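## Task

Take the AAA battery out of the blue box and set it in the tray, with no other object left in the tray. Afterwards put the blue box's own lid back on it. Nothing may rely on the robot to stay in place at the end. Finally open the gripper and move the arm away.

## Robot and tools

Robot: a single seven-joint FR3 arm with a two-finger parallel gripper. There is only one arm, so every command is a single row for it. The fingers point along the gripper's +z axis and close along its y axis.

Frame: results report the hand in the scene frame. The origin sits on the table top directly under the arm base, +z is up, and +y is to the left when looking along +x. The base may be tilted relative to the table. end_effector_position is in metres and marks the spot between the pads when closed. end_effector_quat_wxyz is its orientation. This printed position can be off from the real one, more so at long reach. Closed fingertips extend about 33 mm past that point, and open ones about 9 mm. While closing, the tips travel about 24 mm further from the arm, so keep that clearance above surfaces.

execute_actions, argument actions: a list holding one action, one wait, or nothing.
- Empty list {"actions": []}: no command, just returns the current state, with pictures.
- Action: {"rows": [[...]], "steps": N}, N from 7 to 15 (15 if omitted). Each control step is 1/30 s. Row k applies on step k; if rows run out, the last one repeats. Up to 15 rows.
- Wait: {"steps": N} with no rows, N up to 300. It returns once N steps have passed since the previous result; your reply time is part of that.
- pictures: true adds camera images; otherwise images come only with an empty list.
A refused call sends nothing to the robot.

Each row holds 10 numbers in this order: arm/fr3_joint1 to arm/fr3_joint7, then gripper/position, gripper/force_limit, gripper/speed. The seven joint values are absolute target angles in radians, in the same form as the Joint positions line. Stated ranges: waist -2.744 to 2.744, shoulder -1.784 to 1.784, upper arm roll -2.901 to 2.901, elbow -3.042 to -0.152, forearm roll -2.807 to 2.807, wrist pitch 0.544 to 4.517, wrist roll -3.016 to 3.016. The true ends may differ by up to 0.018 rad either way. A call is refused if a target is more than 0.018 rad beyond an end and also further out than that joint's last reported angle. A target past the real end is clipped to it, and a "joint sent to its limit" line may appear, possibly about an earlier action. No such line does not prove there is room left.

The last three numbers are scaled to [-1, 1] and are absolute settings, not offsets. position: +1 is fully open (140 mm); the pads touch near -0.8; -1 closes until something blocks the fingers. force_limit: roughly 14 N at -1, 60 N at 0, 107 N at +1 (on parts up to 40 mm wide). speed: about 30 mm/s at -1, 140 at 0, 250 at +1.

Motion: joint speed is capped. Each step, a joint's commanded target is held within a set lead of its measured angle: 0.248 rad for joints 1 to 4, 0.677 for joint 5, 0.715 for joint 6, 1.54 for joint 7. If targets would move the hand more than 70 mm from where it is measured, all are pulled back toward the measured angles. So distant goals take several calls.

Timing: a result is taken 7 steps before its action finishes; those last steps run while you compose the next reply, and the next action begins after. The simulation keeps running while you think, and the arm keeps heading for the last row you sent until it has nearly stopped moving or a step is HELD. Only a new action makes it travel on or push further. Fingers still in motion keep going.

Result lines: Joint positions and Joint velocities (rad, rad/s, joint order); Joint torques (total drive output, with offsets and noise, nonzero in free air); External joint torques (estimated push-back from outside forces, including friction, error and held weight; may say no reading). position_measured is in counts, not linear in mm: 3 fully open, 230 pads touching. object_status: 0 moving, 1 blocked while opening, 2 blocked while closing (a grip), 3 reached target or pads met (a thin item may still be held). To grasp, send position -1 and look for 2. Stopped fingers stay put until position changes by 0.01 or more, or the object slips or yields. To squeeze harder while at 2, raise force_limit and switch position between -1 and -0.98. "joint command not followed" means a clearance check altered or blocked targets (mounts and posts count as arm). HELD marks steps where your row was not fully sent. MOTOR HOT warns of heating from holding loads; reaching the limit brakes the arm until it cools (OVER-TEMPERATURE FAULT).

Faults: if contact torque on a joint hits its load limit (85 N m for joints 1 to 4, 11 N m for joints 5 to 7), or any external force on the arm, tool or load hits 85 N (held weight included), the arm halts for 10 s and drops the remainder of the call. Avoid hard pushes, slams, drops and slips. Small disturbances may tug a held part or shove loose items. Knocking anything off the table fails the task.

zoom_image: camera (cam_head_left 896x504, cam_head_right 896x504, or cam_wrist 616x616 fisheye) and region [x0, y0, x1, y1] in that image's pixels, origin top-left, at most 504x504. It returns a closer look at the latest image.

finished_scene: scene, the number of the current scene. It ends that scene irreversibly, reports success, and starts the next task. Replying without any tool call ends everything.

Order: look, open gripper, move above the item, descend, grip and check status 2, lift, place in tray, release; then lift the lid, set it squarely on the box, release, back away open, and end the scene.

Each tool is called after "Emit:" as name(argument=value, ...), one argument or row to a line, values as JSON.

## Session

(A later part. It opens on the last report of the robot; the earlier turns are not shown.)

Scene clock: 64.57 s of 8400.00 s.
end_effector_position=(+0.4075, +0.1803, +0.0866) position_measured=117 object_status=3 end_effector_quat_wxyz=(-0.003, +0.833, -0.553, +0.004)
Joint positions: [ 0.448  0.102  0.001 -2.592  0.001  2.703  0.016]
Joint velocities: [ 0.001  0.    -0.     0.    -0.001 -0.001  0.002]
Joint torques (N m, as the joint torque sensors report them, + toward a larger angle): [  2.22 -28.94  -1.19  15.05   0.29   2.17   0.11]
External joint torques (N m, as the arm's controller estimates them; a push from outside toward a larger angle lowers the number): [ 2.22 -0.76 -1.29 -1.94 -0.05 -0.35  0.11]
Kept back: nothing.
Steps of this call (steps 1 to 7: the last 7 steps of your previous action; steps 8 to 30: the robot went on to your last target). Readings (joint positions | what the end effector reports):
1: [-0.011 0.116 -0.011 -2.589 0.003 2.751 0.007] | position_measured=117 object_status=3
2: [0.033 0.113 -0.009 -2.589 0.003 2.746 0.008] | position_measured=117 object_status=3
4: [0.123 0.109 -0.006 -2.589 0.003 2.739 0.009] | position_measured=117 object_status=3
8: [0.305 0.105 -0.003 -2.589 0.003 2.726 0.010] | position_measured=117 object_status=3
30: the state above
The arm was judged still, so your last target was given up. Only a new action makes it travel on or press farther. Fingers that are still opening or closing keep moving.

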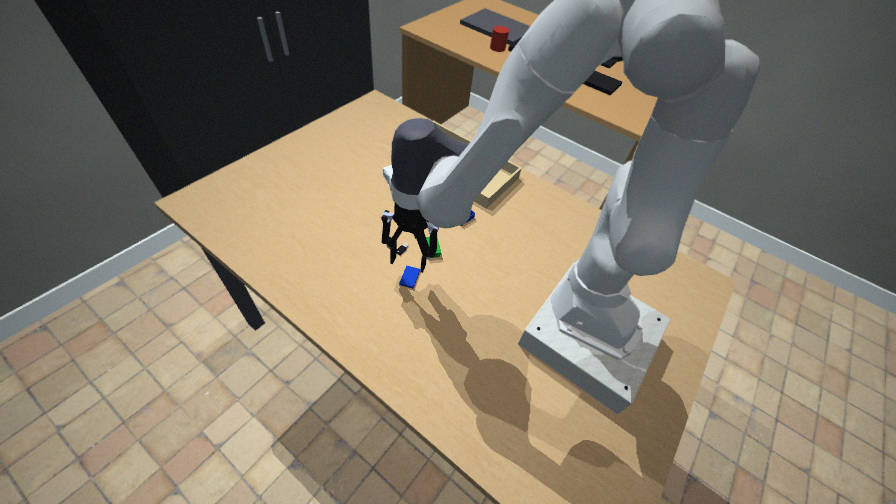

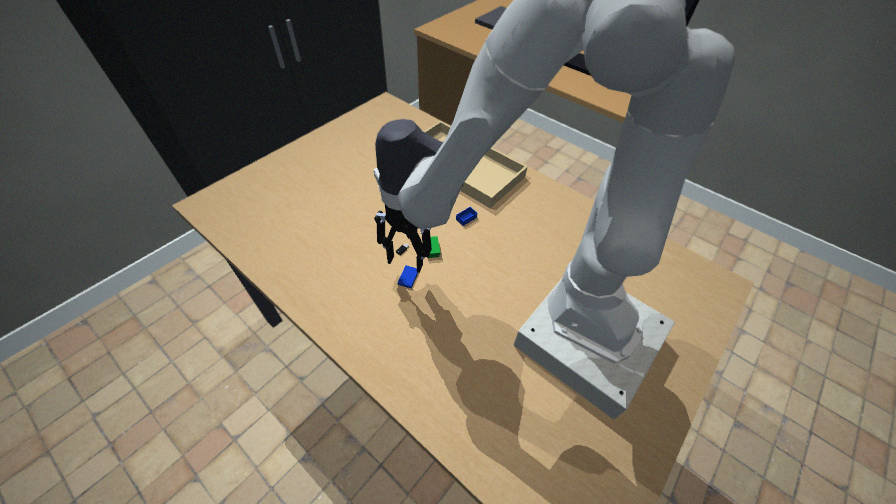

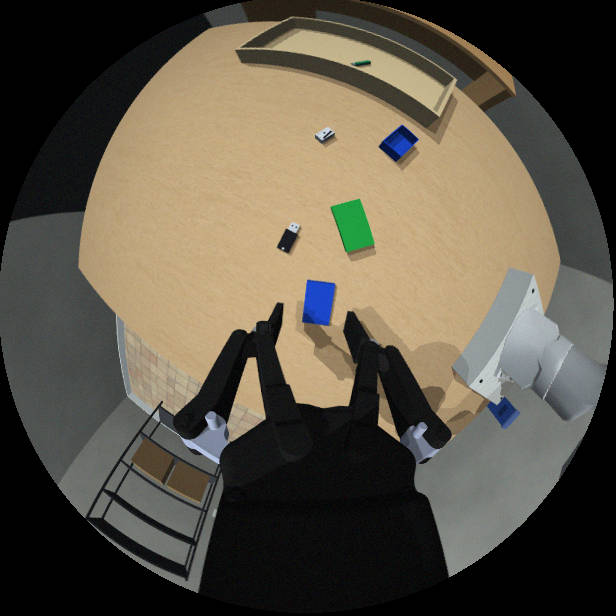

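Emit:
execute_actions(
  actions=[
    {"rows":[[0.45,0.10,0,-2.594,0,2.70,-1.56,0.35,-0.4,0]],"steps":15},
  ],
)

Emit:
execute_actions(
  actions=[
    {"steps":30},
  ],
)

Emit:
execute_actions(
  actions=[
    {"rows":[[0.45,0.14,0,-2.59,0,2.75,-1.56,0.35,-0.4,0],[0.45,0.14,0,-2.59,0,2.77,-1.56,0.35,-0.4,0],[0.45,0.18,0,-2.588,0,2.80,-1.56,0.35,-0.4,0],[0.45,0.22,0,-2.586,0,2.825,-1.56,0.35,-0.4,0],[0.45,0.247,0,-2.585,0,2.834,-1.56,0.35,-0.4,0]],"steps":15},
  ],
)

Emit:
execute_actions(
  actions=[
    {"steps":18},
  ],
)

Emit:
execute_actions(
  actions=[
    {"rows":[[0.45,0.247,0,-2.585,0,2.834,-1.56,-1,-0.4,0]],"steps":15},
  ],
)

Emit:
execute_actions(
  actions=[
    {"steps":12},
  ],
  pictures=true,
)

Emit:
execute_actions(
  actions=[
    {"rows":[[0.45,0.247,0,-2.585,0,2.834,-1.56,0.3,-0.4,-0.2]],"steps":15},
  ],
)

Emit:
execute_actions(
  actions=[
    {"rows":[[0.45,0.247,0,-2.585,0,2.834,-1.56,0.3,-0.4,0],[0.45,0.17,0,-2.59,0,2.76,-1.56,0.3,-0.4,0],[0.45,0.10,0,-2.594,0,2.70,-1.56,0.3,-0.4,0],[0.45,0.10,0,-2.594,0,2.70,-1.56,0.3,-0.4,0],[0.45,0.10,0,-2.594,0,2.70,0.008,0.1,-0.4,0]],"steps":15},
  ],
)

Emit:
execute_actions(
  actions=[
    {"steps":35},
  ],
)

Emit:
execute_actions(
  actions=[
    {"rows":[[0.45,0.14,0,-2.59,0,2.75,0.008,0.1,-0.4,0],[0.45,0.14,0,-2.59,0,2.77,0.008,0.1,-0.4,0],[0.45,0.18,0,-2.588,0,2.80,0.008,0.1,-0.4,0],[0.45,0.22,0,-2.586,0,2.825,0.008,0.1,-0.4,0],[0.45,0.247,0,-2.585,0,2.834,0.008,0.1,-0.4,0]],"steps":15},
  ],
)

Emit:
execute_actions(
  actions=[
    {"steps":20},
  ],
)

Emit:
execute_actions(
  actions=[
    {"rows":[[0.45,0.247,0,-2.585,0,2.834,0.008,-1,-0.4,-0.2]],"steps":15},
  ],
)

Emit:
execute_actions(
  actions=[
    {"steps":15},
  ],
)

Emit:
execute_actions(
  actions=[
    {"rows":[[0.45,0.247,0,-2.585,0,2.834,0.008,-1,-0.4,-0.2],[0.45,0.2,0,-2.588,0,2.79,0.008,-1,-0.4,-0.2],[0.45,0.15,0,-2.59,0,2.745,0.008,-1,-0.4,-0.2],[0.45,0.12,0,-2.592,0,2.72,0.008,-1,-0.4,-0.2],[0.2,0.12,0,-2.592,0,2.72,0.008,-1,-0.4,-0.2],[-0.27,0.12,0,-2.592,0,2.72,0.008,-1,-0.4,-0.2]],"steps":15},
  ],
)

Emit:
execute_actions(
  actions=[
    {"steps":25},
  ],
)

Emit:
execute_actions(
  actions=[
    {"rows":[[-0.24,0.12,0,-2.592,0,2.72,0.008,-1,-0.4,-0.2],[-0.2,0.12,0,-2.592,0,2.73,0.008,-1,-0.4,-0.2],[-0.2,0.12,0,-2.592,0,2.74,0.008,-1,-0.4,-0.2],[-0.2,0.12,0,-2.592,0,2.75,0.008,-1,-0.4,-0.2],[-0.2,0.14,0,-2.591,0,2.76,0.008,-1,-0.4,-0.2],[-0.2,0.16,0,-2.59,0,2.768,0.008,-1,-0.4,-0.2],[-0.2,0.178,0,-2.589,0,2.77,0.008,-1,-0.4,-0.2]],"steps":15},
  ],
)

Emit:
execute_actions(
  actions=[
    {"steps":30},
  ],
  pictures=true,
)

Emit:
zoom_image(
  camera="cam_wrist",
  region=[280,270,350,350],
)

Scene clock: 66.13 s of 8400.00 s.
end_effector_position=(+0.4073, +0.1801, +0.0865) position_measured=85 object_status=0 end_effector_quat_wxyz=(-0.001, +0.991, -0.136, +0.004)
Joint positions: [ 0.448  0.101  0.001 -2.592  0.001  2.702 -0.884]
Joint velocities: [ 0.001  0.    -0.001 -0.001 -0.001  0.    -2.228]
Joint torques (N m, as the joint torque sensors report them, + toward a larger angle): [  0.89 -28.64   0.01  15.01   0.18   2.3   -0.6 ]
External joint torques (N m, as the arm's controller estimates them; a push from outside toward a larger angle lowers the number): [ 1.03 -0.44  0.04 -1.96 -0.2  -0.24 -0.64]
Steps of this call (steps 1 to 39: nothing new was sent; steps 40 to 47: the first 8 steps of this action). Readings (joint positions | what the end effector reports):
40: [0.448 0.102 0.001 -2.592 0.001 2.702 -0.108] | position_measured=117 object_status=0
41: [0.448 0.102 0.001 -2.592 0.001 2.702 -0.258] | position_measured=111 object_status=0
43: [0.448 0.101 0.001 -2.592 0.001 2.702 -0.513] | position_measured=96 object_status=0
47: the state above

Scene clock: 67.13 s of 8400.00 s.
end_effector_position=(+0.4073, +0.1801, +0.0865) position_measured=85 object_status=3 end_effector_quat_wxyz=(+0.000, +0.982, +0.187, +0.005)
Joint positions: [ 0.448  0.101  0.001 -2.592  0.001  2.702 -1.532]
Joint velocities: [-0.001  0.001 -0.001  0.001  0.001  0.001 -0.084]
Joint torques (N m, as the joint torque sensors report them, + toward a larger angle): [  1.75 -28.97  -1.16  14.84   0.19   2.42  -0.21]
External joint torques (N m, as the arm's controller estimates them; a push from outside toward a larger angle lowers the number): [ 1.94 -0.75 -1.07 -2.19 -0.2  -0.13 -0.21]
Kept back: nothing.
Steps of this call (steps 1 to 7: the last 7 steps of your previous action; steps 8 to 30: the robot went on to your last target). Readings (joint positions | what the end effector reports):
1: [0.448 0.101 0.001 -2.592 0.001 2.702 -0.954] | position_measured=85 object_status=0
2: [0.448 0.101 0.001 -2.592 0.001 2.702 -1.016] | position_measured=85 object_status=0
4: [0.448 0.101 0.001 -2.592 0.001 2.702 -1.123] | position_measured=85 object_status=3
8: [0.448 0.101 0.001 -2.592 0.001 2.702 -1.277] | position_measured=85 object_status=3
30: the state above

Scene clock: 67.40 s of 8400.00 s.
end_effector_position=(+0.3949, +0.1745, +0.0377) position_measured=85 object_status=3 end_effector_quat_wxyz=(+0.004, +0.981, +0.194, -0.013)
Joint positions: [ 0.448  0.234  0.001 -2.587  0.001  2.793 -1.546]
Joint velocities: [-0.001  0.298  0.    -0.035  0.     0.195 -0.035]
Joint torques (N m, as the joint torque sensors report them, + toward a larger angle): [  2.09 -36.75  -0.42  17.63   0.11   3.88  -0.23]
External joint torques (N m, as the arm's controller estimates them; a push from outside toward a larger angle lowers the number): [ 2.13  1.68 -0.66 -1.7  -0.17  0.49 -0.23]
Steps of this call (steps 1 to 8: the first 8 steps of this action). Readings (joint positions | what the end effector reports):
1: [0.448 0.106 0.001 -2.591 0.001 2.709 -1.534] | position_measured=85 object_status=3
2: [0.448 0.116 0.001 -2.590 0.001 2.719 -1.537] | position_measured=85 object_status=3
4: [0.448 0.150 0.001 -2.586 0.001 2.749 -1.541] | position_measured=85 object_status=3
8: the state above

Scene clock: 68.00 s of 8400.00 s.
end_effector_position=(+0.4019, +0.1775, +0.0355) position_measured=85 object_status=3 end_effector_quat_wxyz=(+0.002, +0.980, +0.198, -0.001)
Joint positions: [ 0.448  0.246  0.001 -2.587  0.001  2.83  -1.555]
Joint velocities: [ 0.001 -0.001  0.    -0.001  0.001  0.008 -0.006]
Joint torques (N m, as the joint torque sensors report them, + toward a larger angle): [  1.39 -29.77  -0.99  14.91   0.12   2.88  -0.34]
External joint torques (N m, as the arm's controller estimates them; a push from outside toward a larger angle lowers the number): [ 1.38  0.69 -1.25  0.39 -0.14  0.37 -0.34]
Kept back: nothing.
Steps of this call (steps 1 to 7: the last 7 steps of your previous action; steps 8 to 18: the robot went on to your last target). Readings (joint positions | what the end effector reports):
1: [0.448 0.241 0.001 -2.588 0.001 2.799 -1.547] | position_measured=85 object_status=3
2: [0.448 0.245 0.001 -2.588 0.001 2.804 -1.548] | position_measured=85 object_status=3
4: [0.448 0.246 0.001 -2.588 0.001 2.813 -1.550] | position_measured=85 object_status=3
8: [0.448 0.246 0.001 -2.587 0.001 2.823 -1.552] | position_measured=85 object_status=3
18: the state above

Scene clock: 68.27 s of 8400.00 s.
end_effector_position=(+0.4026, +0.1779, +0.0359) position_measured=136 object_status=0 end_effector_quat_wxyz=(+0.001, +0.980, +0.199, +0.000)
Joint positions: [ 0.448  0.246  0.001 -2.586  0.001  2.831 -1.556]
Joint velocities: [ 0.001 -0.039  0.     0.013 -0.001  0.002 -0.001]
Joint torques (N m, as the joint torque sensors report them, + toward a larger angle): [  1.6  -28.49  -1.49  13.52   0.08   3.03  -0.23]
External joint torques (N m, as the arm's controller estimates them; a push from outside toward a larger angle lowers the number): [ 1.61  2.9  -1.7  -2.03 -0.2   0.23 -0.23]
Steps of this call (steps 1 to 8: the first 8 steps of this action). Readings (joint positions | what the end effector reports):
1: [0.448 0.246 0.001 -2.587 0.001 2.831 -1.555] | position_measured=85 object_status=0
2: [0.448 0.246 0.001 -2.587 0.001 2.831 -1.556] | position_measured=90 object_status=0
4: [0.448 0.246 0.001 -2.587 0.001 2.831 -1.556] | position_measured=106 object_status=0
8: the state above

Scene clock: 68.67 s of 8400.00 s.
end_effector_position=(+0.4032, +0.1781, +0.0363) position_measured=144 object_status=2 end_effector_quat_wxyz=(+0.001, +0.980, +0.199, +0.001)
Joint positions: [ 0.448  0.245  0.001 -2.586  0.001  2.832 -1.557]
Joint velocities: [-0.001 -0.001 -0.001  0.001 -0.001 -0.    -0.001]
Joint torques (N m, as the joint torque sensors report them, + toward a larger angle): [  1.78 -30.06   0.02  14.36   0.13   2.9   -0.21]
External joint torques (N m, as the arm's controller estimates them; a push from outside toward a larger angle lowers the number): [ 1.9   0.57 -0.12 -0.34 -0.15  0.35 -0.21]
Kept back: nothing.
Steps of this call (steps 1 to 7: the last 7 steps of your previous action; steps 8 to 12: the robot went on to your last target). Readings (joint positions | what the end effector reports):
1: [0.448 0.245 0.001 -2.586 0.001 2.832 -1.556] | position_measured=143 object_status=0
2: [0.448 0.245 0.001 -2.586 0.001 2.832 -1.556] | position_measured=144 object_status=0
4: [0.448 0.245 0.001 -2.586 0.001 2.832 -1.556] | position_measured=144 object_status=0
8: [0.448 0.245 0.001 -2.586 0.001 2.832 -1.556] | position_measured=144 object_status=2
12: the state above

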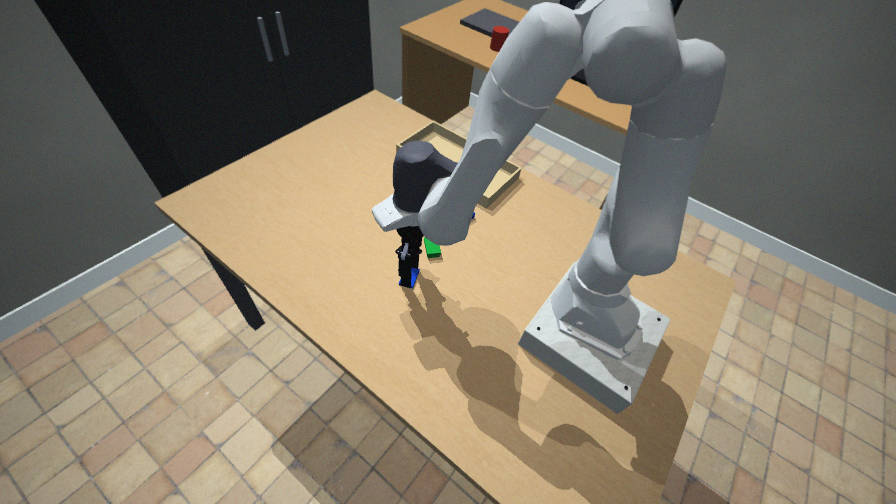

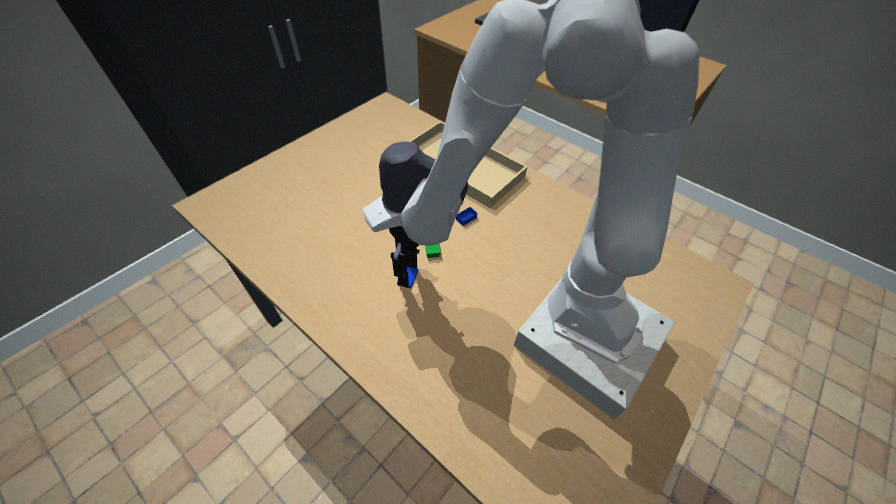

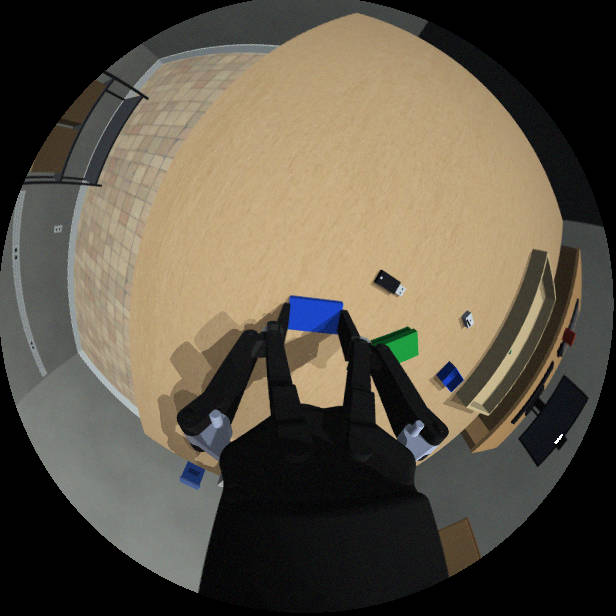

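Scene clock: 68.93 s of 8400.00 s.
end_effector_position=(+0.4032, +0.1781, +0.0362) position_measured=101 object_status=0 end_effector_quat_wxyz=(+0.001, +0.980, +0.199, +0.001)
Joint positions: [ 0.448  0.246  0.001 -2.586  0.001  2.832 -1.557]
Joint velocities: [-0.     0.001  0.    -0.    -0.     0.001  0.001]
Joint torques (N m, as the joint torque sensors report them, + toward a larger angle): [  2.1  -29.51  -0.53  14.31   0.12   3.    -0.28]
External joint torques (N m, as the arm's controller estimates them; a push from outside toward a larger angle lowers the number): [ 2.21  0.98 -0.68 -0.26 -0.15  0.48 -0.28]
Steps of this call (steps 1 to 8: the first 8 steps of this action). Readings (joint positions | what the end effector reports):
1: [0.448 0.245 0.001 -2.586 0.001 2.832 -1.557] | position_measured=144 object_status=0
2: [0.448 0.245 0.001 -2.586 0.001 2.832 -1.557] | position_measured=144 object_status=0
4: [0.448 0.245 0.001 -2.586 0.001 2.832 -1.557] | position_measured=127 object_status=0
8: the state above

Scene clock: 69.43 s of 8400.00 s.
end_effector_position=(+0.4193, +0.1854, +0.0898) position_measured=112 object_status=0 end_effector_quat_wxyz=(-0.010, +0.998, -0.063, +0.022)
Joint positions: [ 0.448  0.105  0.001 -2.59   0.001  2.742 -1.03 ]
Joint velocities: [ 0.    -0.159  0.001 -0.     0.001 -0.204  3.427]
Joint torques (N m, as the joint torque sensors report them, + toward a larger angle): [  1.23 -23.73  -0.74  12.81   0.3    1.56   0.84]
External joint torques (N m, as the arm's controller estimates them; a push from outside toward a larger angle lowers the number): [ 1.24 -1.6  -0.82 -0.37 -0.02 -0.38  0.88]
Steps of this call (steps 1 to 7: the last 7 steps of your previous action; steps 8 to 15: the first 8 steps of this action). Readings (joint positions | what the end effector reports):
8: [0.448 0.246 0.001 -2.586 0.001 2.832 -1.557] | position_measured=91 object_status=3
9: [0.448 0.236 0.001 -2.589 0.001 2.821 -1.557] | position_measured=91 object_status=3
11: [0.448 0.174 0.001 -2.597 0.001 2.780 -1.557] | position_measured=91 object_status=3
15: the state above

Scene clock: 70.60 s of 8400.00 s.
end_effector_position=(+0.4078, +0.1803, +0.0871) position_measured=117 object_status=3 end_effector_quat_wxyz=(-0.004, +0.842, -0.539, +0.004)
Joint positions: [ 0.448  0.1    0.001 -2.592  0.001  2.703 -0.018]
Joint velocities: [ 0.001 -0.002  0.     0.001 -0.    -0.     0.074]
Joint torques (N m, as the joint torque sensors report them, + toward a larger angle): [  1.46 -28.22  -1.02  15.33   0.25   2.25   0.14]
External joint torques (N m, as the arm's controller estimates them; a push from outside toward a larger angle lowers the number): [ 1.47  0.1  -1.11 -1.76 -0.1  -0.29  0.14]
Kept back: nothing.
Steps of this call (steps 1 to 7: the last 7 steps of your previous action; steps 8 to 35: the robot went on to your last target). Readings (joint positions | what the end effector reports):
1: [0.448 0.101 0.001 -2.590 0.001 2.735 -0.922] | position_measured=116 object_status=0
2: [0.448 0.100 0.001 -2.590 0.001 2.730 -0.826] | position_measured=117 object_status=0
4: [0.448 0.100 0.001 -2.591 0.001 2.721 -0.663] | position_measured=117 object_status=0
8: [0.448 0.100 0.001 -2.592 0.001 2.711 -0.426] | position_measured=117 object_status=0
35: the state above

Scene clock: 70.87 s of 8400.00 s.
end_effector_position=(+0.3949, +0.1745, +0.0377) position_measured=117 object_status=3 end_effector_quat_wxyz=(+0.012, +0.839, -0.544, -0.007)
Joint positions: [ 0.448  0.234  0.001 -2.587  0.001  2.793 -0.005]
Joint velocities: [-0.001  0.298  0.001 -0.035  0.001  0.195  0.031]
Joint torques (N m, as the joint torque sensors report them, + toward a larger angle): [  2.11 -36.7   -0.76  17.24   0.14   3.85   0.12]
External joint torques (N m, as the arm's controller estimates them; a push from outside toward a larger angle lowers the number): [ 2.2   1.66 -0.92 -2.   -0.12  0.5   0.12]
Steps of this call (steps 1 to 8: the first 8 steps of this action). Readings (joint positions | what the end effector reports):
1: [0.448 0.105 0.001 -2.591 0.001 2.709 -0.015] | position_measured=117 object_status=3
2: [0.448 0.115 0.001 -2.590 0.001 2.720 -0.013] | position_measured=117 object_status=3
4: [0.448 0.150 0.001 -2.586 0.001 2.750 -0.010] | position_measured=117 object_status=3
8: the state above

Scene clock: 71.53 s of 8400.00 s.
end_effector_position=(+0.4020, +0.1776, +0.0355) position_measured=117 object_status=3 end_effector_quat_wxyz=(+0.002, +0.837, -0.548, +0.001)
Joint positions: [ 0.448  0.246  0.001 -2.587  0.001  2.831  0.004]
Joint velocities: [ 0.001  0.001 -0.     0.002  0.     0.006  0.003]
Joint torques (N m, as the joint torque sensors report them, + toward a larger angle): [  1.08 -29.7   -1.08  14.07   0.16   2.94   0.07]
External joint torques (N m, as the arm's controller estimates them; a push from outside toward a larger angle lowers the number): [ 1.12  0.73 -1.28 -0.47 -0.08  0.44  0.07]
Kept back: nothing.
Steps of this call (steps 1 to 7: the last 7 steps of your previous action; steps 8 to 20: the robot went on to your last target). Readings (joint positions | what the end effector reports):
1: [0.448 0.241 0.001 -2.588 0.001 2.799 -0.004] | position_measured=117 object_status=3
2: [0.448 0.245 0.001 -2.588 0.001 2.804 -0.003] | position_measured=117 object_status=3
4: [0.448 0.246 0.001 -2.588 0.001 2.813 -0.001] | position_measured=117 object_status=3
8: [0.448 0.246 0.001 -2.587 0.001 2.823 0.001] | position_measured=117 object_status=3
20: the state above

Scene clock: 71.80 s of 8400.00 s.
end_effector_position=(+0.4023, +0.1777, +0.0356) position_measured=159 object_status=0 end_effector_quat_wxyz=(+0.001, +0.837, -0.548, +0.001)
Joint positions: [ 0.448  0.246  0.001 -2.587  0.001  2.832  0.004]
Joint velocities: [ 0.     0.    -0.001  0.     0.     0.002  0.001]
Joint torques (N m, as the joint torque sensors report them, + toward a larger angle): [  1.9  -30.1   -0.38  13.74   0.17   2.92   0.11]
External joint torques (N m, as the arm's controller estimates them; a push from outside toward a larger angle lowers the number): [ 2.09  0.34 -0.43 -0.76 -0.09  0.43  0.11]
Steps of this call (steps 1 to 8: the first 8 steps of this action). Readings (joint positions | what the end effector reports):
1: [0.448 0.246 0.001 -2.587 0.001 2.831 0.004] | position_measured=117 object_status=0
2: [0.448 0.246 0.001 -2.587 0.001 2.831 0.004] | position_measured=121 object_status=0
4: [0.448 0.246 0.001 -2.587 0.001 2.831 0.004] | position_measured=134 object_status=0
8: the state above

Scene clock: 72.30 s of 8400.00 s.
end_effector_position=(+0.4028, +0.1779, +0.0359) position_measured=175 object_status=2 end_effector_quat_wxyz=(+0.001, +0.836, -0.548, +0.001)
Joint positions: [ 0.448  0.246  0.001 -2.586  0.001  2.832  0.005]
Joint velocities: [-0.001 -0.     0.     0.002  0.003  0.     0.001]
Joint torques (N m, as the joint torque sensors report them, + toward a larger angle): [  1.56 -29.42  -1.19  14.37   0.18   2.83   0.21]
External joint torques (N m, as the arm's controller estimates them; a push from outside toward a larger angle lowers the number): [ 1.61  1.17 -1.38 -0.28 -0.07  0.31  0.21]
Kept back: nothing.
Steps of this call (steps 1 to 7: the last 7 steps of your previous action; steps 8 to 15: the robot went on to your last target). Readings (joint positions | what the end effector reports):
1: [0.448 0.246 0.001 -2.587 0.001 2.832 0.004] | position_measured=166 object_status=0
2: [0.448 0.246 0.001 -2.586 0.001 2.832 0.004] | position_measured=172 object_status=0
4: [0.448 0.246 0.001 -2.586 0.001 2.832 0.004] | position_measured=175 object_status=0
8: [0.448 0.246 0.001 -2.586 0.001 2.832 0.005] | position_measured=175 object_status=2
15: the state above
The arm was judged still, so your last target was given up. Only a new action makes it travel on or press farther. Fingers that are still opening or closing keep moving.

Scene clock: 72.57 s of 8400.00 s.
end_effector_position=(+0.4382, +0.1278, +0.0760) position_measured=175 object_status=2 end_effector_quat_wxyz=(-0.016, +0.798, -0.602, +0.013)
Joint positions: [ 0.302  0.143  0.013 -2.588 -0.001  2.772  0.005]
Joint velocities: [-1.258 -0.173 -0.111  0.01   0.    -0.131  0.   ]
Joint torques (N m, as the joint torque sensors report them, + toward a larger angle): [ -0.16 -27.03   0.87  13.04   0.77   1.68  -0.04]
External joint torques (N m, as the arm's controller estimates them; a push from outside toward a larger angle lowers the number): [-2.66 -1.26 -1.16 -0.05  0.4  -0.35 -0.04]
Steps of this call (steps 1 to 8: the first 8 steps of this action). Readings (joint positions | what the end effector reports):
1: [0.448 0.246 0.001 -2.586 0.001 2.832 0.005] | position_measured=175 object_status=2
2: [0.448 0.241 0.001 -2.588 0.001 2.825 0.005] | position_measured=175 object_status=2
4: [0.448 0.196 0.001 -2.594 0.001 2.795 0.005] | position_measured=175 object_status=2
8: the state above

Scene clock: 73.40 s of 8400.00 s.
end_effector_position=(+0.4266, -0.1330, +0.0811) position_measured=175 object_status=2 end_effector_quat_wxyz=(+0.003, -0.591, +0.807, -0.006)
Joint positions: [-0.268  0.122 -0.001 -2.59  -0.     2.723  0.005]
Joint velocities: [ 0.    -0.003  0.001 -0.002 -0.    -0.006  0.   ]
Joint torques (N m, as the joint torque sensors report them, + toward a larger angle): [  0.1  -29.62   0.44  14.71   0.53   2.31   0.12]
External joint torques (N m, as the arm's controller estimates them; a push from outside toward a larger angle lowers the number): [ 0.17 -1.01  0.39 -1.99  0.19 -0.22  0.12]
Kept back: nothing.
Steps of this call (steps 1 to 7: the last 7 steps of your previous action; steps 8 to 25: the robot went on to your last target). Readings (joint positions | what the end effector reports):
1: [0.259 0.138 0.011 -2.588 -0.001 2.768 0.005] | position_measured=175 object_status=2
2: [0.214 0.135 0.009 -2.588 -0.001 2.764 0.005] | position_measured=175 object_status=2
4: [0.125 0.130 0.007 -2.588 -0.001 2.756 0.005] | position_measured=175 object_status=2
8: [-0.057 0.126 0.003 -2.588 -0.001 2.746 0.005] | position_measured=175 object_status=2
25: the state above

Scene clock: 73.67 s of 8400.00 s.
end_effector_position=(+0.4341, -0.1034, +0.0700) position_measured=175 object_status=2 end_effector_quat_wxyz=(+0.003, -0.618, +0.786, -0.005)
Joint positions: [-0.203  0.153  0.002 -2.588 -0.     2.75   0.005]
Joint velocities: [ 0.031  0.345  0.    -0.007 -0.001  0.095 -0.   ]
Joint torques (N m, as the joint torque sensors report them, + toward a larger angle): [  0.4  -31.3   -1.26  15.47   0.52   3.25   0.05]
External joint torques (N m, as the arm's controller estimates them; a push from outside toward a larger angle lowers the number): [ 1.71  0.79  0.36 -0.69  0.08  0.54  0.05]
Steps of this call (steps 1 to 8: the first 8 steps of this action). Readings (joint positions | what the end effector reports):
1: [-0.264 0.122 -0.003 -2.590 -0.000 2.723 0.005] | position_measured=175 object_status=2
2: [-0.252 0.122 -0.006 -2.590 -0.000 2.724 0.005] | position_measured=175 object_status=2
4: [-0.224 0.122 -0.003 -2.590 -0.000 2.729 0.005] | position_measured=175 object_status=2
8: the state above

Scene clock: 74.67 s of 8400.00 s.
end_effector_position=(+0.4306, -0.1027, +0.0606) position_measured=175 object_status=2 end_effector_quat_wxyz=(+0.000, -0.618, +0.786, -0.002)
Joint positions: [-0.202  0.177  0.001 -2.59  -0.     2.767  0.005]
Joint velocities: [-0.001 -0.     0.001  0.    -0.001  0.001  0.   ]
Joint torques (N m, as the joint torque sensors report them, + toward a larger angle): [  1.74 -28.39  -1.16  14.96   0.47   2.86   0.04]
External joint torques (N m, as the arm's controller estimates them; a push from outside toward a larger angle lowers the number): [ 1.82  1.06 -1.25 -0.86  0.18  0.34  0.04]
Kept back: nothing.
Steps of this call (steps 1 to 7: the last 7 steps of your previous action; steps 8 to 30: the robot went on to your last target). Readings (joint positions | what the end effector reports):
1: [-0.203 0.163 0.002 -2.589 -0.000 2.753 0.005] | position_measured=175 object_status=2
2: [-0.202 0.170 0.002 -2.589 -0.000 2.755 0.005] | position_measured=175 object_status=2
4: [-0.202 0.176 0.001 -2.590 -0.000 2.758 0.005] | position_measured=175 object_status=2
8: [-0.202 0.177 0.001 -2.590 -0.000 2.763 0.005] | position_measured=175 object_status=2
30: the state above
The arm was judged still, so your last target was given up. Only a new action makes it travel on or press farther. Fingers that are still opening or closing keep moving.

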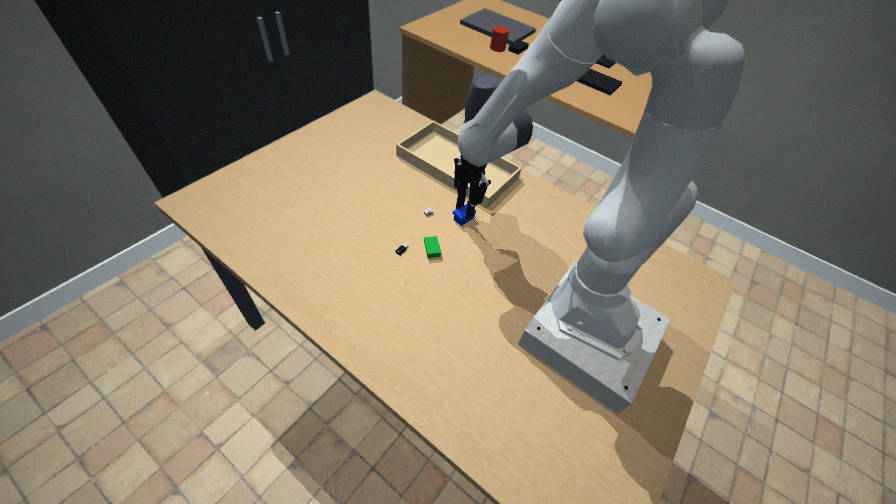

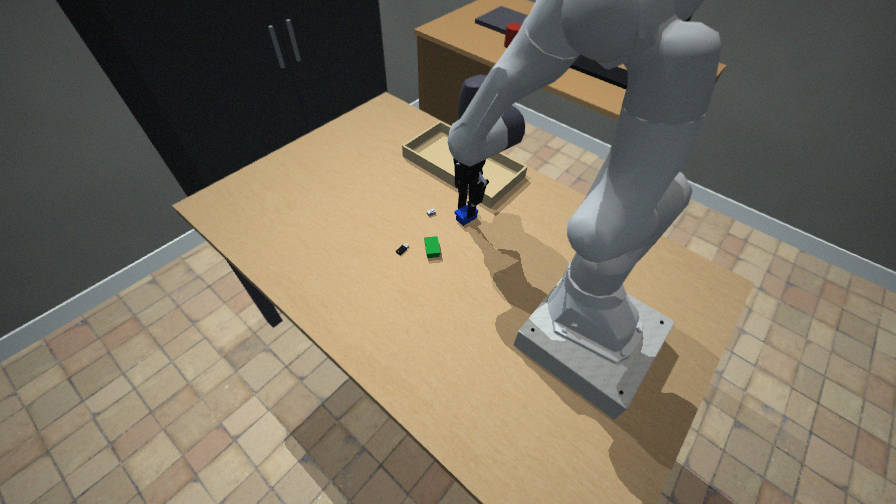

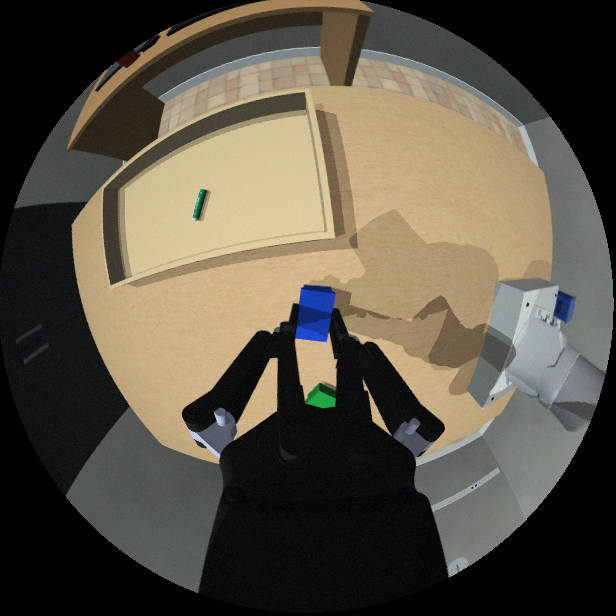

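Region (280, 270, 350, 350) of cam_wrist's 616x616 image, scaled by 6.300, with more detail than that image has; it fills the left 441 columns of this view, and the rest is white.

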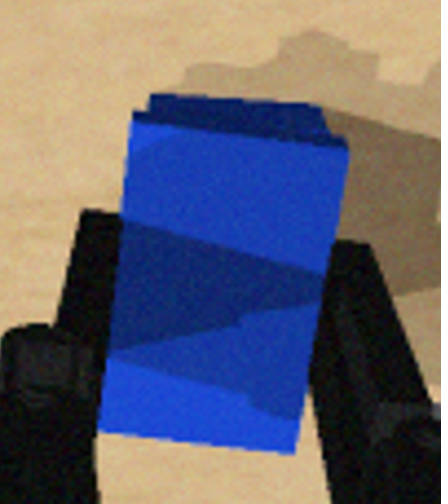

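Emit:
execute_actions(
  actions=[
    {"rows":[[-0.2,0.178,0,-2.596,0,2.778,0.008,-1,-0.4,-0.2],[-0.2,0.178,0,-2.596,0,2.778,0.008,-1,-0.4,-0.2],[-0.2,0.178,0,-2.596,0,2.778,0.008,-1,-0.4,-0.2],[-0.2,0.185,0,-2.596,0,2.778,0.008,-1,-0.4,-0.2]],"steps":15},
  ],
)

Emit:
execute_actions(
  actions=[
    {"steps":25},
  ],
  pictures=true,
)

Emit:
zoom_image(
  camera="cam_wrist",
  region=[280,270,350,310],
)

Emit:
zoom_image(
  camera="cam_head_left",
  region=[440,190,500,235],
)

Scene clock: 75.50 s of 8400.00 s.
end_effector_position=(+0.4284, -0.1022, +0.0578) position_measured=175 object_status=2 end_effector_quat_wxyz=(-0.001, -0.618, +0.786, -0.001)
Joint positions: [-0.202  0.182  0.001 -2.594 -0.     2.774  0.005]
Joint velocities: [ 0.     0.001 -0.001 -0.001  0.     0.011 -0.   ]
Joint torques (N m, as the joint torque sensors report them, + toward a larger angle): [  2.24 -26.6   -1.5   13.06   0.48   2.78   0.06]
External joint torques (N m, as the arm's controller estimates them; a push from outside toward a larger angle lowers the number): [ 2.33  2.91 -1.59 -2.59  0.19  0.26  0.06]
Steps of this call (steps 1 to 17: nothing new was sent; steps 18 to 25: the first 8 steps of this action). Readings (joint positions | what the end effector reports):
18: [-0.202 0.177 0.001 -2.590 -0.000 2.769 0.005] | position_measured=175 object_status=2
19: [-0.202 0.177 0.001 -2.591 -0.000 2.770 0.005] | position_measured=175 object_status=2
21: [-0.202 0.178 0.001 -2.593 -0.000 2.772 0.005] | position_measured=175 object_status=2
25: the state above

Scene clock: 76.33 s of 8400.00 s.
end_effector_position=(+0.4287, -0.1023, +0.0578) position_measured=175 object_status=2 end_effector_quat_wxyz=(-0.000, -0.618, +0.786, -0.002)
Joint positions: [-0.202  0.182  0.001 -2.594 -0.     2.776  0.005]
Joint velocities: [ 0.     0.001 -0.     0.    -0.002 -0.001 -0.001]
Joint torques (N m, as the joint torque sensors report them, + toward a larger angle): [  1.89 -27.5   -0.92  13.74   0.57   2.94  -0.03]
External joint torques (N m, as the arm's controller estimates them; a push from outside toward a larger angle lowers the number): [ 1.99  1.87 -1.   -1.82  0.28  0.45 -0.03]
Kept back: nothing.
Steps of this call (steps 1 to 7: the last 7 steps of your previous action; steps 8 to 15: the robot went on to your last target; steps 16 to 25: nothing new was sent). Readings (joint positions | what the end effector reports):
1: [-0.202 0.182 0.001 -2.594 -0.000 2.775 0.005] | position_measured=175 object_status=2
2: [-0.202 0.182 0.001 -2.594 -0.000 2.775 0.005] | position_measured=175 object_status=2
4: [-0.202 0.182 0.001 -2.594 -0.000 2.775 0.005] | position_measured=175 object_status=2
8: [-0.202 0.182 0.001 -2.594 -0.000 2.775 0.005] | position_measured=175 object_status=2
25: the state above
The arm was judged still, so your last target was given up. Only a new action makes it travel on or press farther. Fingers that are still opening or closing keep moving.

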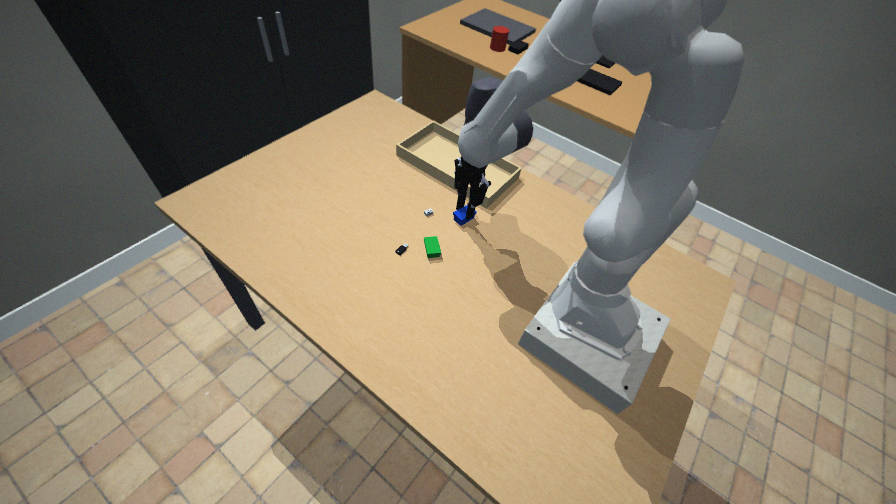

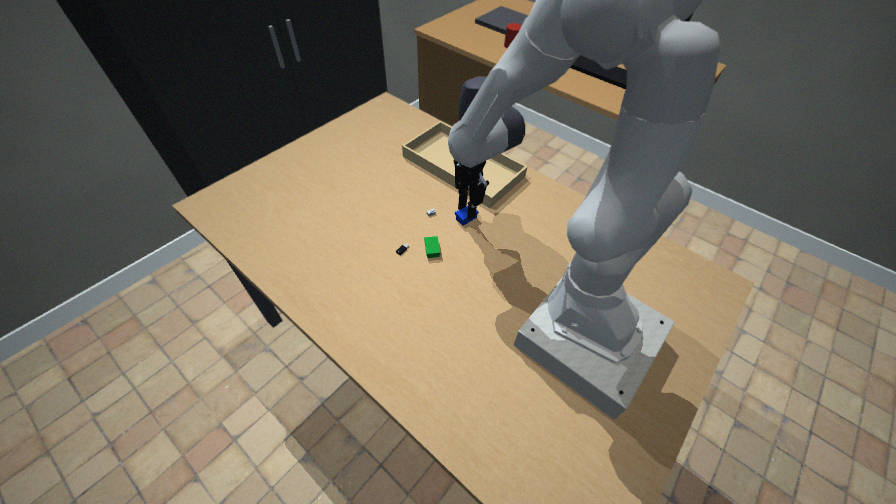

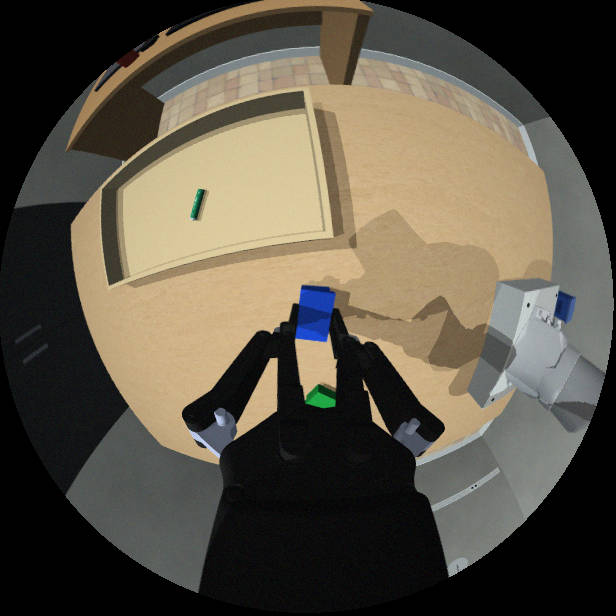

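Region (280, 270, 350, 310) of cam_wrist's 616x616 image, scaled by 7.200, with more detail than that image has; it fills the top 288 rows of this view, and the rest is white.

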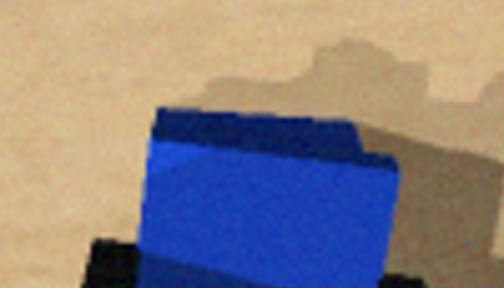

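Region (440, 190, 500, 235) of cam_head_left's 896x504 image, scaled by 8.400, with more detail than that image has; it fills the top 378 rows of this view, and the rest is white.

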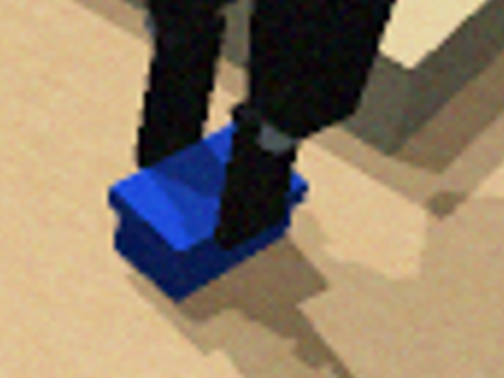

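Emit:
execute_actions(
  actions=[
    {"rows":[[-0.2,0.172,0,-2.596,0,2.77,0.008,-1,-0.4,-0.2],[-0.2,0.172,0,-2.596,0,2.77,0.008,-1,-0.4,-0.2],[-0.2,0.172,0,-2.596,0,2.77,0.008,-1,-0.4,-0.2],[-0.2,0.174,0,-2.589,0,2.77,0.008,-1,-0.4,-0.2],[-0.2,0.174,0,-2.589,0,2.77,0.008,-1,-0.4,-0.2],[-0.2,0.174,0,-2.589,0,2.77,0.008,-1,-0.4,-0.2],[-0.2,0.174,0,-2.589,0,2.776,0.008,-1,-0.4,-0.2],[-0.2,0.174,0,-2.589,0,2.776,0.008,-1,-0.4,-0.2],[-0.2,0.185,0,-2.589,0,2.776,0.008,-1,-0.4,-0.2]],"steps":15},
  ],
)

Emit:
execute_actions(
  actions=[
    {"steps":25},
  ],
  pictures=true,
)

Emit:
zoom_image(
  camera="cam_wrist",
  region=[280,270,350,310],
)

Scene clock: 77.30 s of 8400.00 s.
end_effector_position=(+0.4320, -0.1031, +0.0614) position_measured=175 object_status=2 end_effector_quat_wxyz=(+0.002, -0.618, +0.786, -0.004)
Joint positions: [-0.202  0.175  0.001 -2.591 -0.     2.774  0.005]
Joint velocities: [-0.001  0.     0.001  0.006 -0.001  0.001  0.   ]
Joint torques (N m, as the joint torque sensors report them, + toward a larger angle): [  2.2  -29.69  -0.28  16.4    0.46   2.87   0.13]
External joint torques (N m, as the arm's controller estimates them; a push from outside toward a larger angle lowers the number): [ 2.26 -0.48 -0.39  0.76  0.17  0.39  0.13]
Steps of this call (steps 1 to 21: nothing new was sent; steps 22 to 29: the first 8 steps of this action). Readings (joint positions | what the end effector reports):
22: [-0.202 0.181 0.001 -2.594 -0.000 2.775 0.005] | position_measured=175 object_status=2
23: [-0.202 0.179 0.001 -2.594 -0.000 2.775 0.005] | position_measured=175 object_status=2
25: [-0.202 0.176 0.001 -2.594 -0.000 2.774 0.005] | position_measured=175 object_status=2
29: the state above

Scene clock: 78.13 s of 8400.00 s.
end_effector_position=(+0.4299, -0.1026, +0.0580) position_measured=175 object_status=2 end_effector_quat_wxyz=(-0.000, -0.618, +0.786, -0.002)
Joint positions: [-0.202  0.183  0.001 -2.59  -0.     2.774  0.005]
Joint velocities: [ 0.001  0.001 -0.001 -0.     0.001 -0.     0.   ]
Joint torques (N m, as the joint torque sensors report them, + toward a larger angle): [  1.77 -27.59  -0.82  15.58   0.48   2.91   0.11]
External joint torques (N m, as the arm's controller estimates them; a push from outside toward a larger angle lowers the number): [ 1.86  1.75 -0.91  0.05  0.19  0.43  0.11]
Kept back: nothing.
Steps of this call (steps 1 to 7: the last 7 steps of your previous action; steps 8 to 15: the robot went on to your last target; steps 16 to 25: nothing new was sent). Readings (joint positions | what the end effector reports):
1: [-0.202 0.176 0.001 -2.591 -0.000 2.774 0.005] | position_measured=175 object_status=2
2: [-0.202 0.178 0.001 -2.590 -0.000 2.774 0.005] | position_measured=175 object_status=2
4: [-0.202 0.182 0.001 -2.590 -0.000 2.774 0.005] | position_measured=175 object_status=2
8: [-0.202 0.183 0.001 -2.590 -0.000 2.774 0.005] | position_measured=175 object_status=2
25: the state above
The arm was judged still, so your last target was given up. Only a new action makes it travel on or press farther. Fingers that are still opening or closing keep moving.

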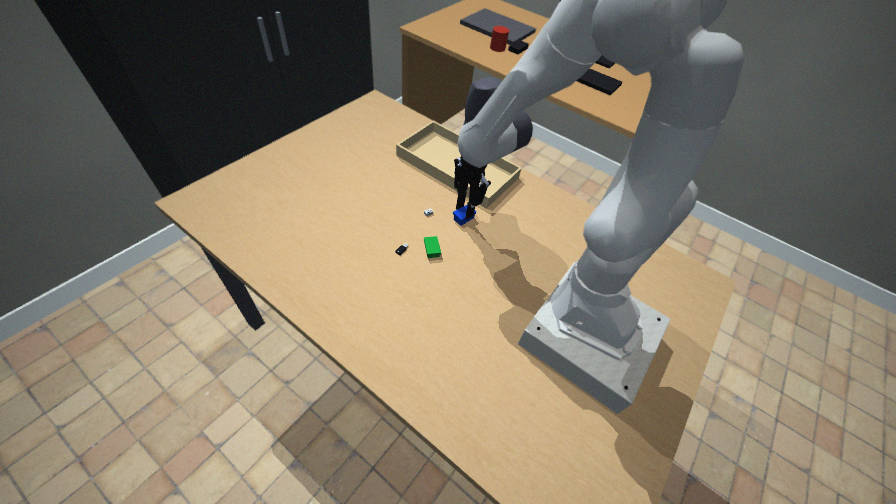

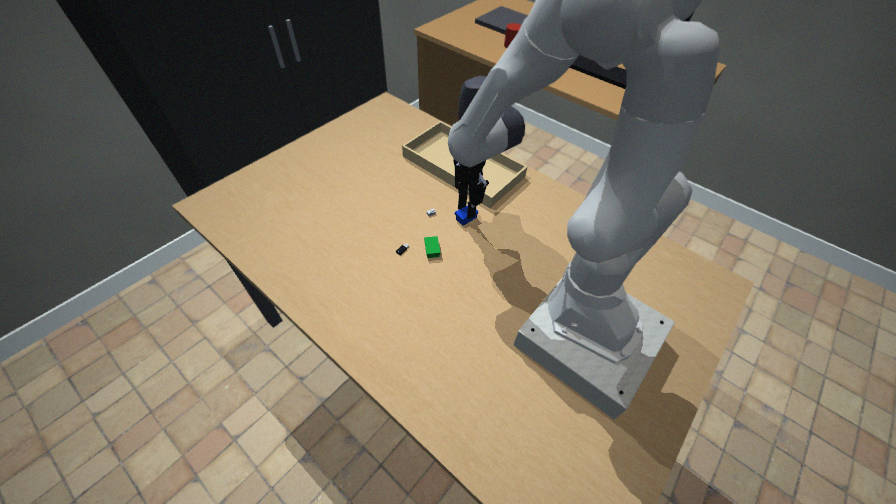

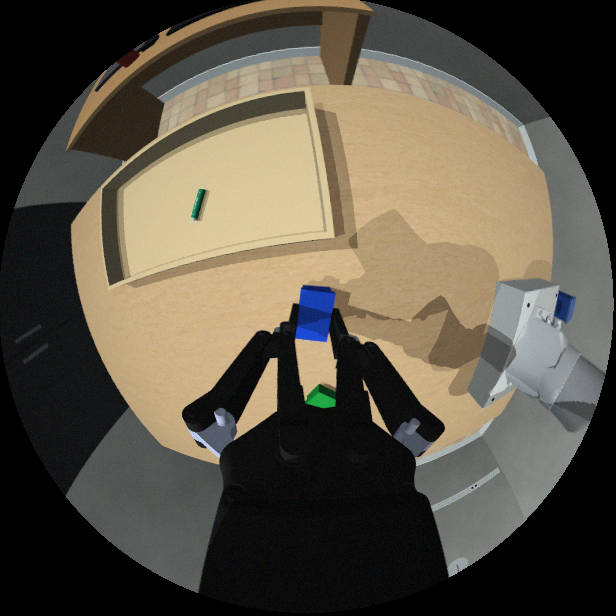

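Region (280, 270, 350, 310) of cam_wrist's 616x616 image, scaled by 7.200, with more detail than that image has; it fills the top 288 rows of this view, and the rest is white.

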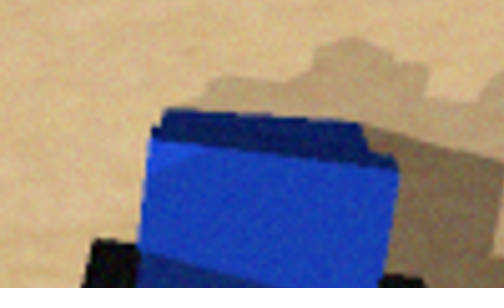

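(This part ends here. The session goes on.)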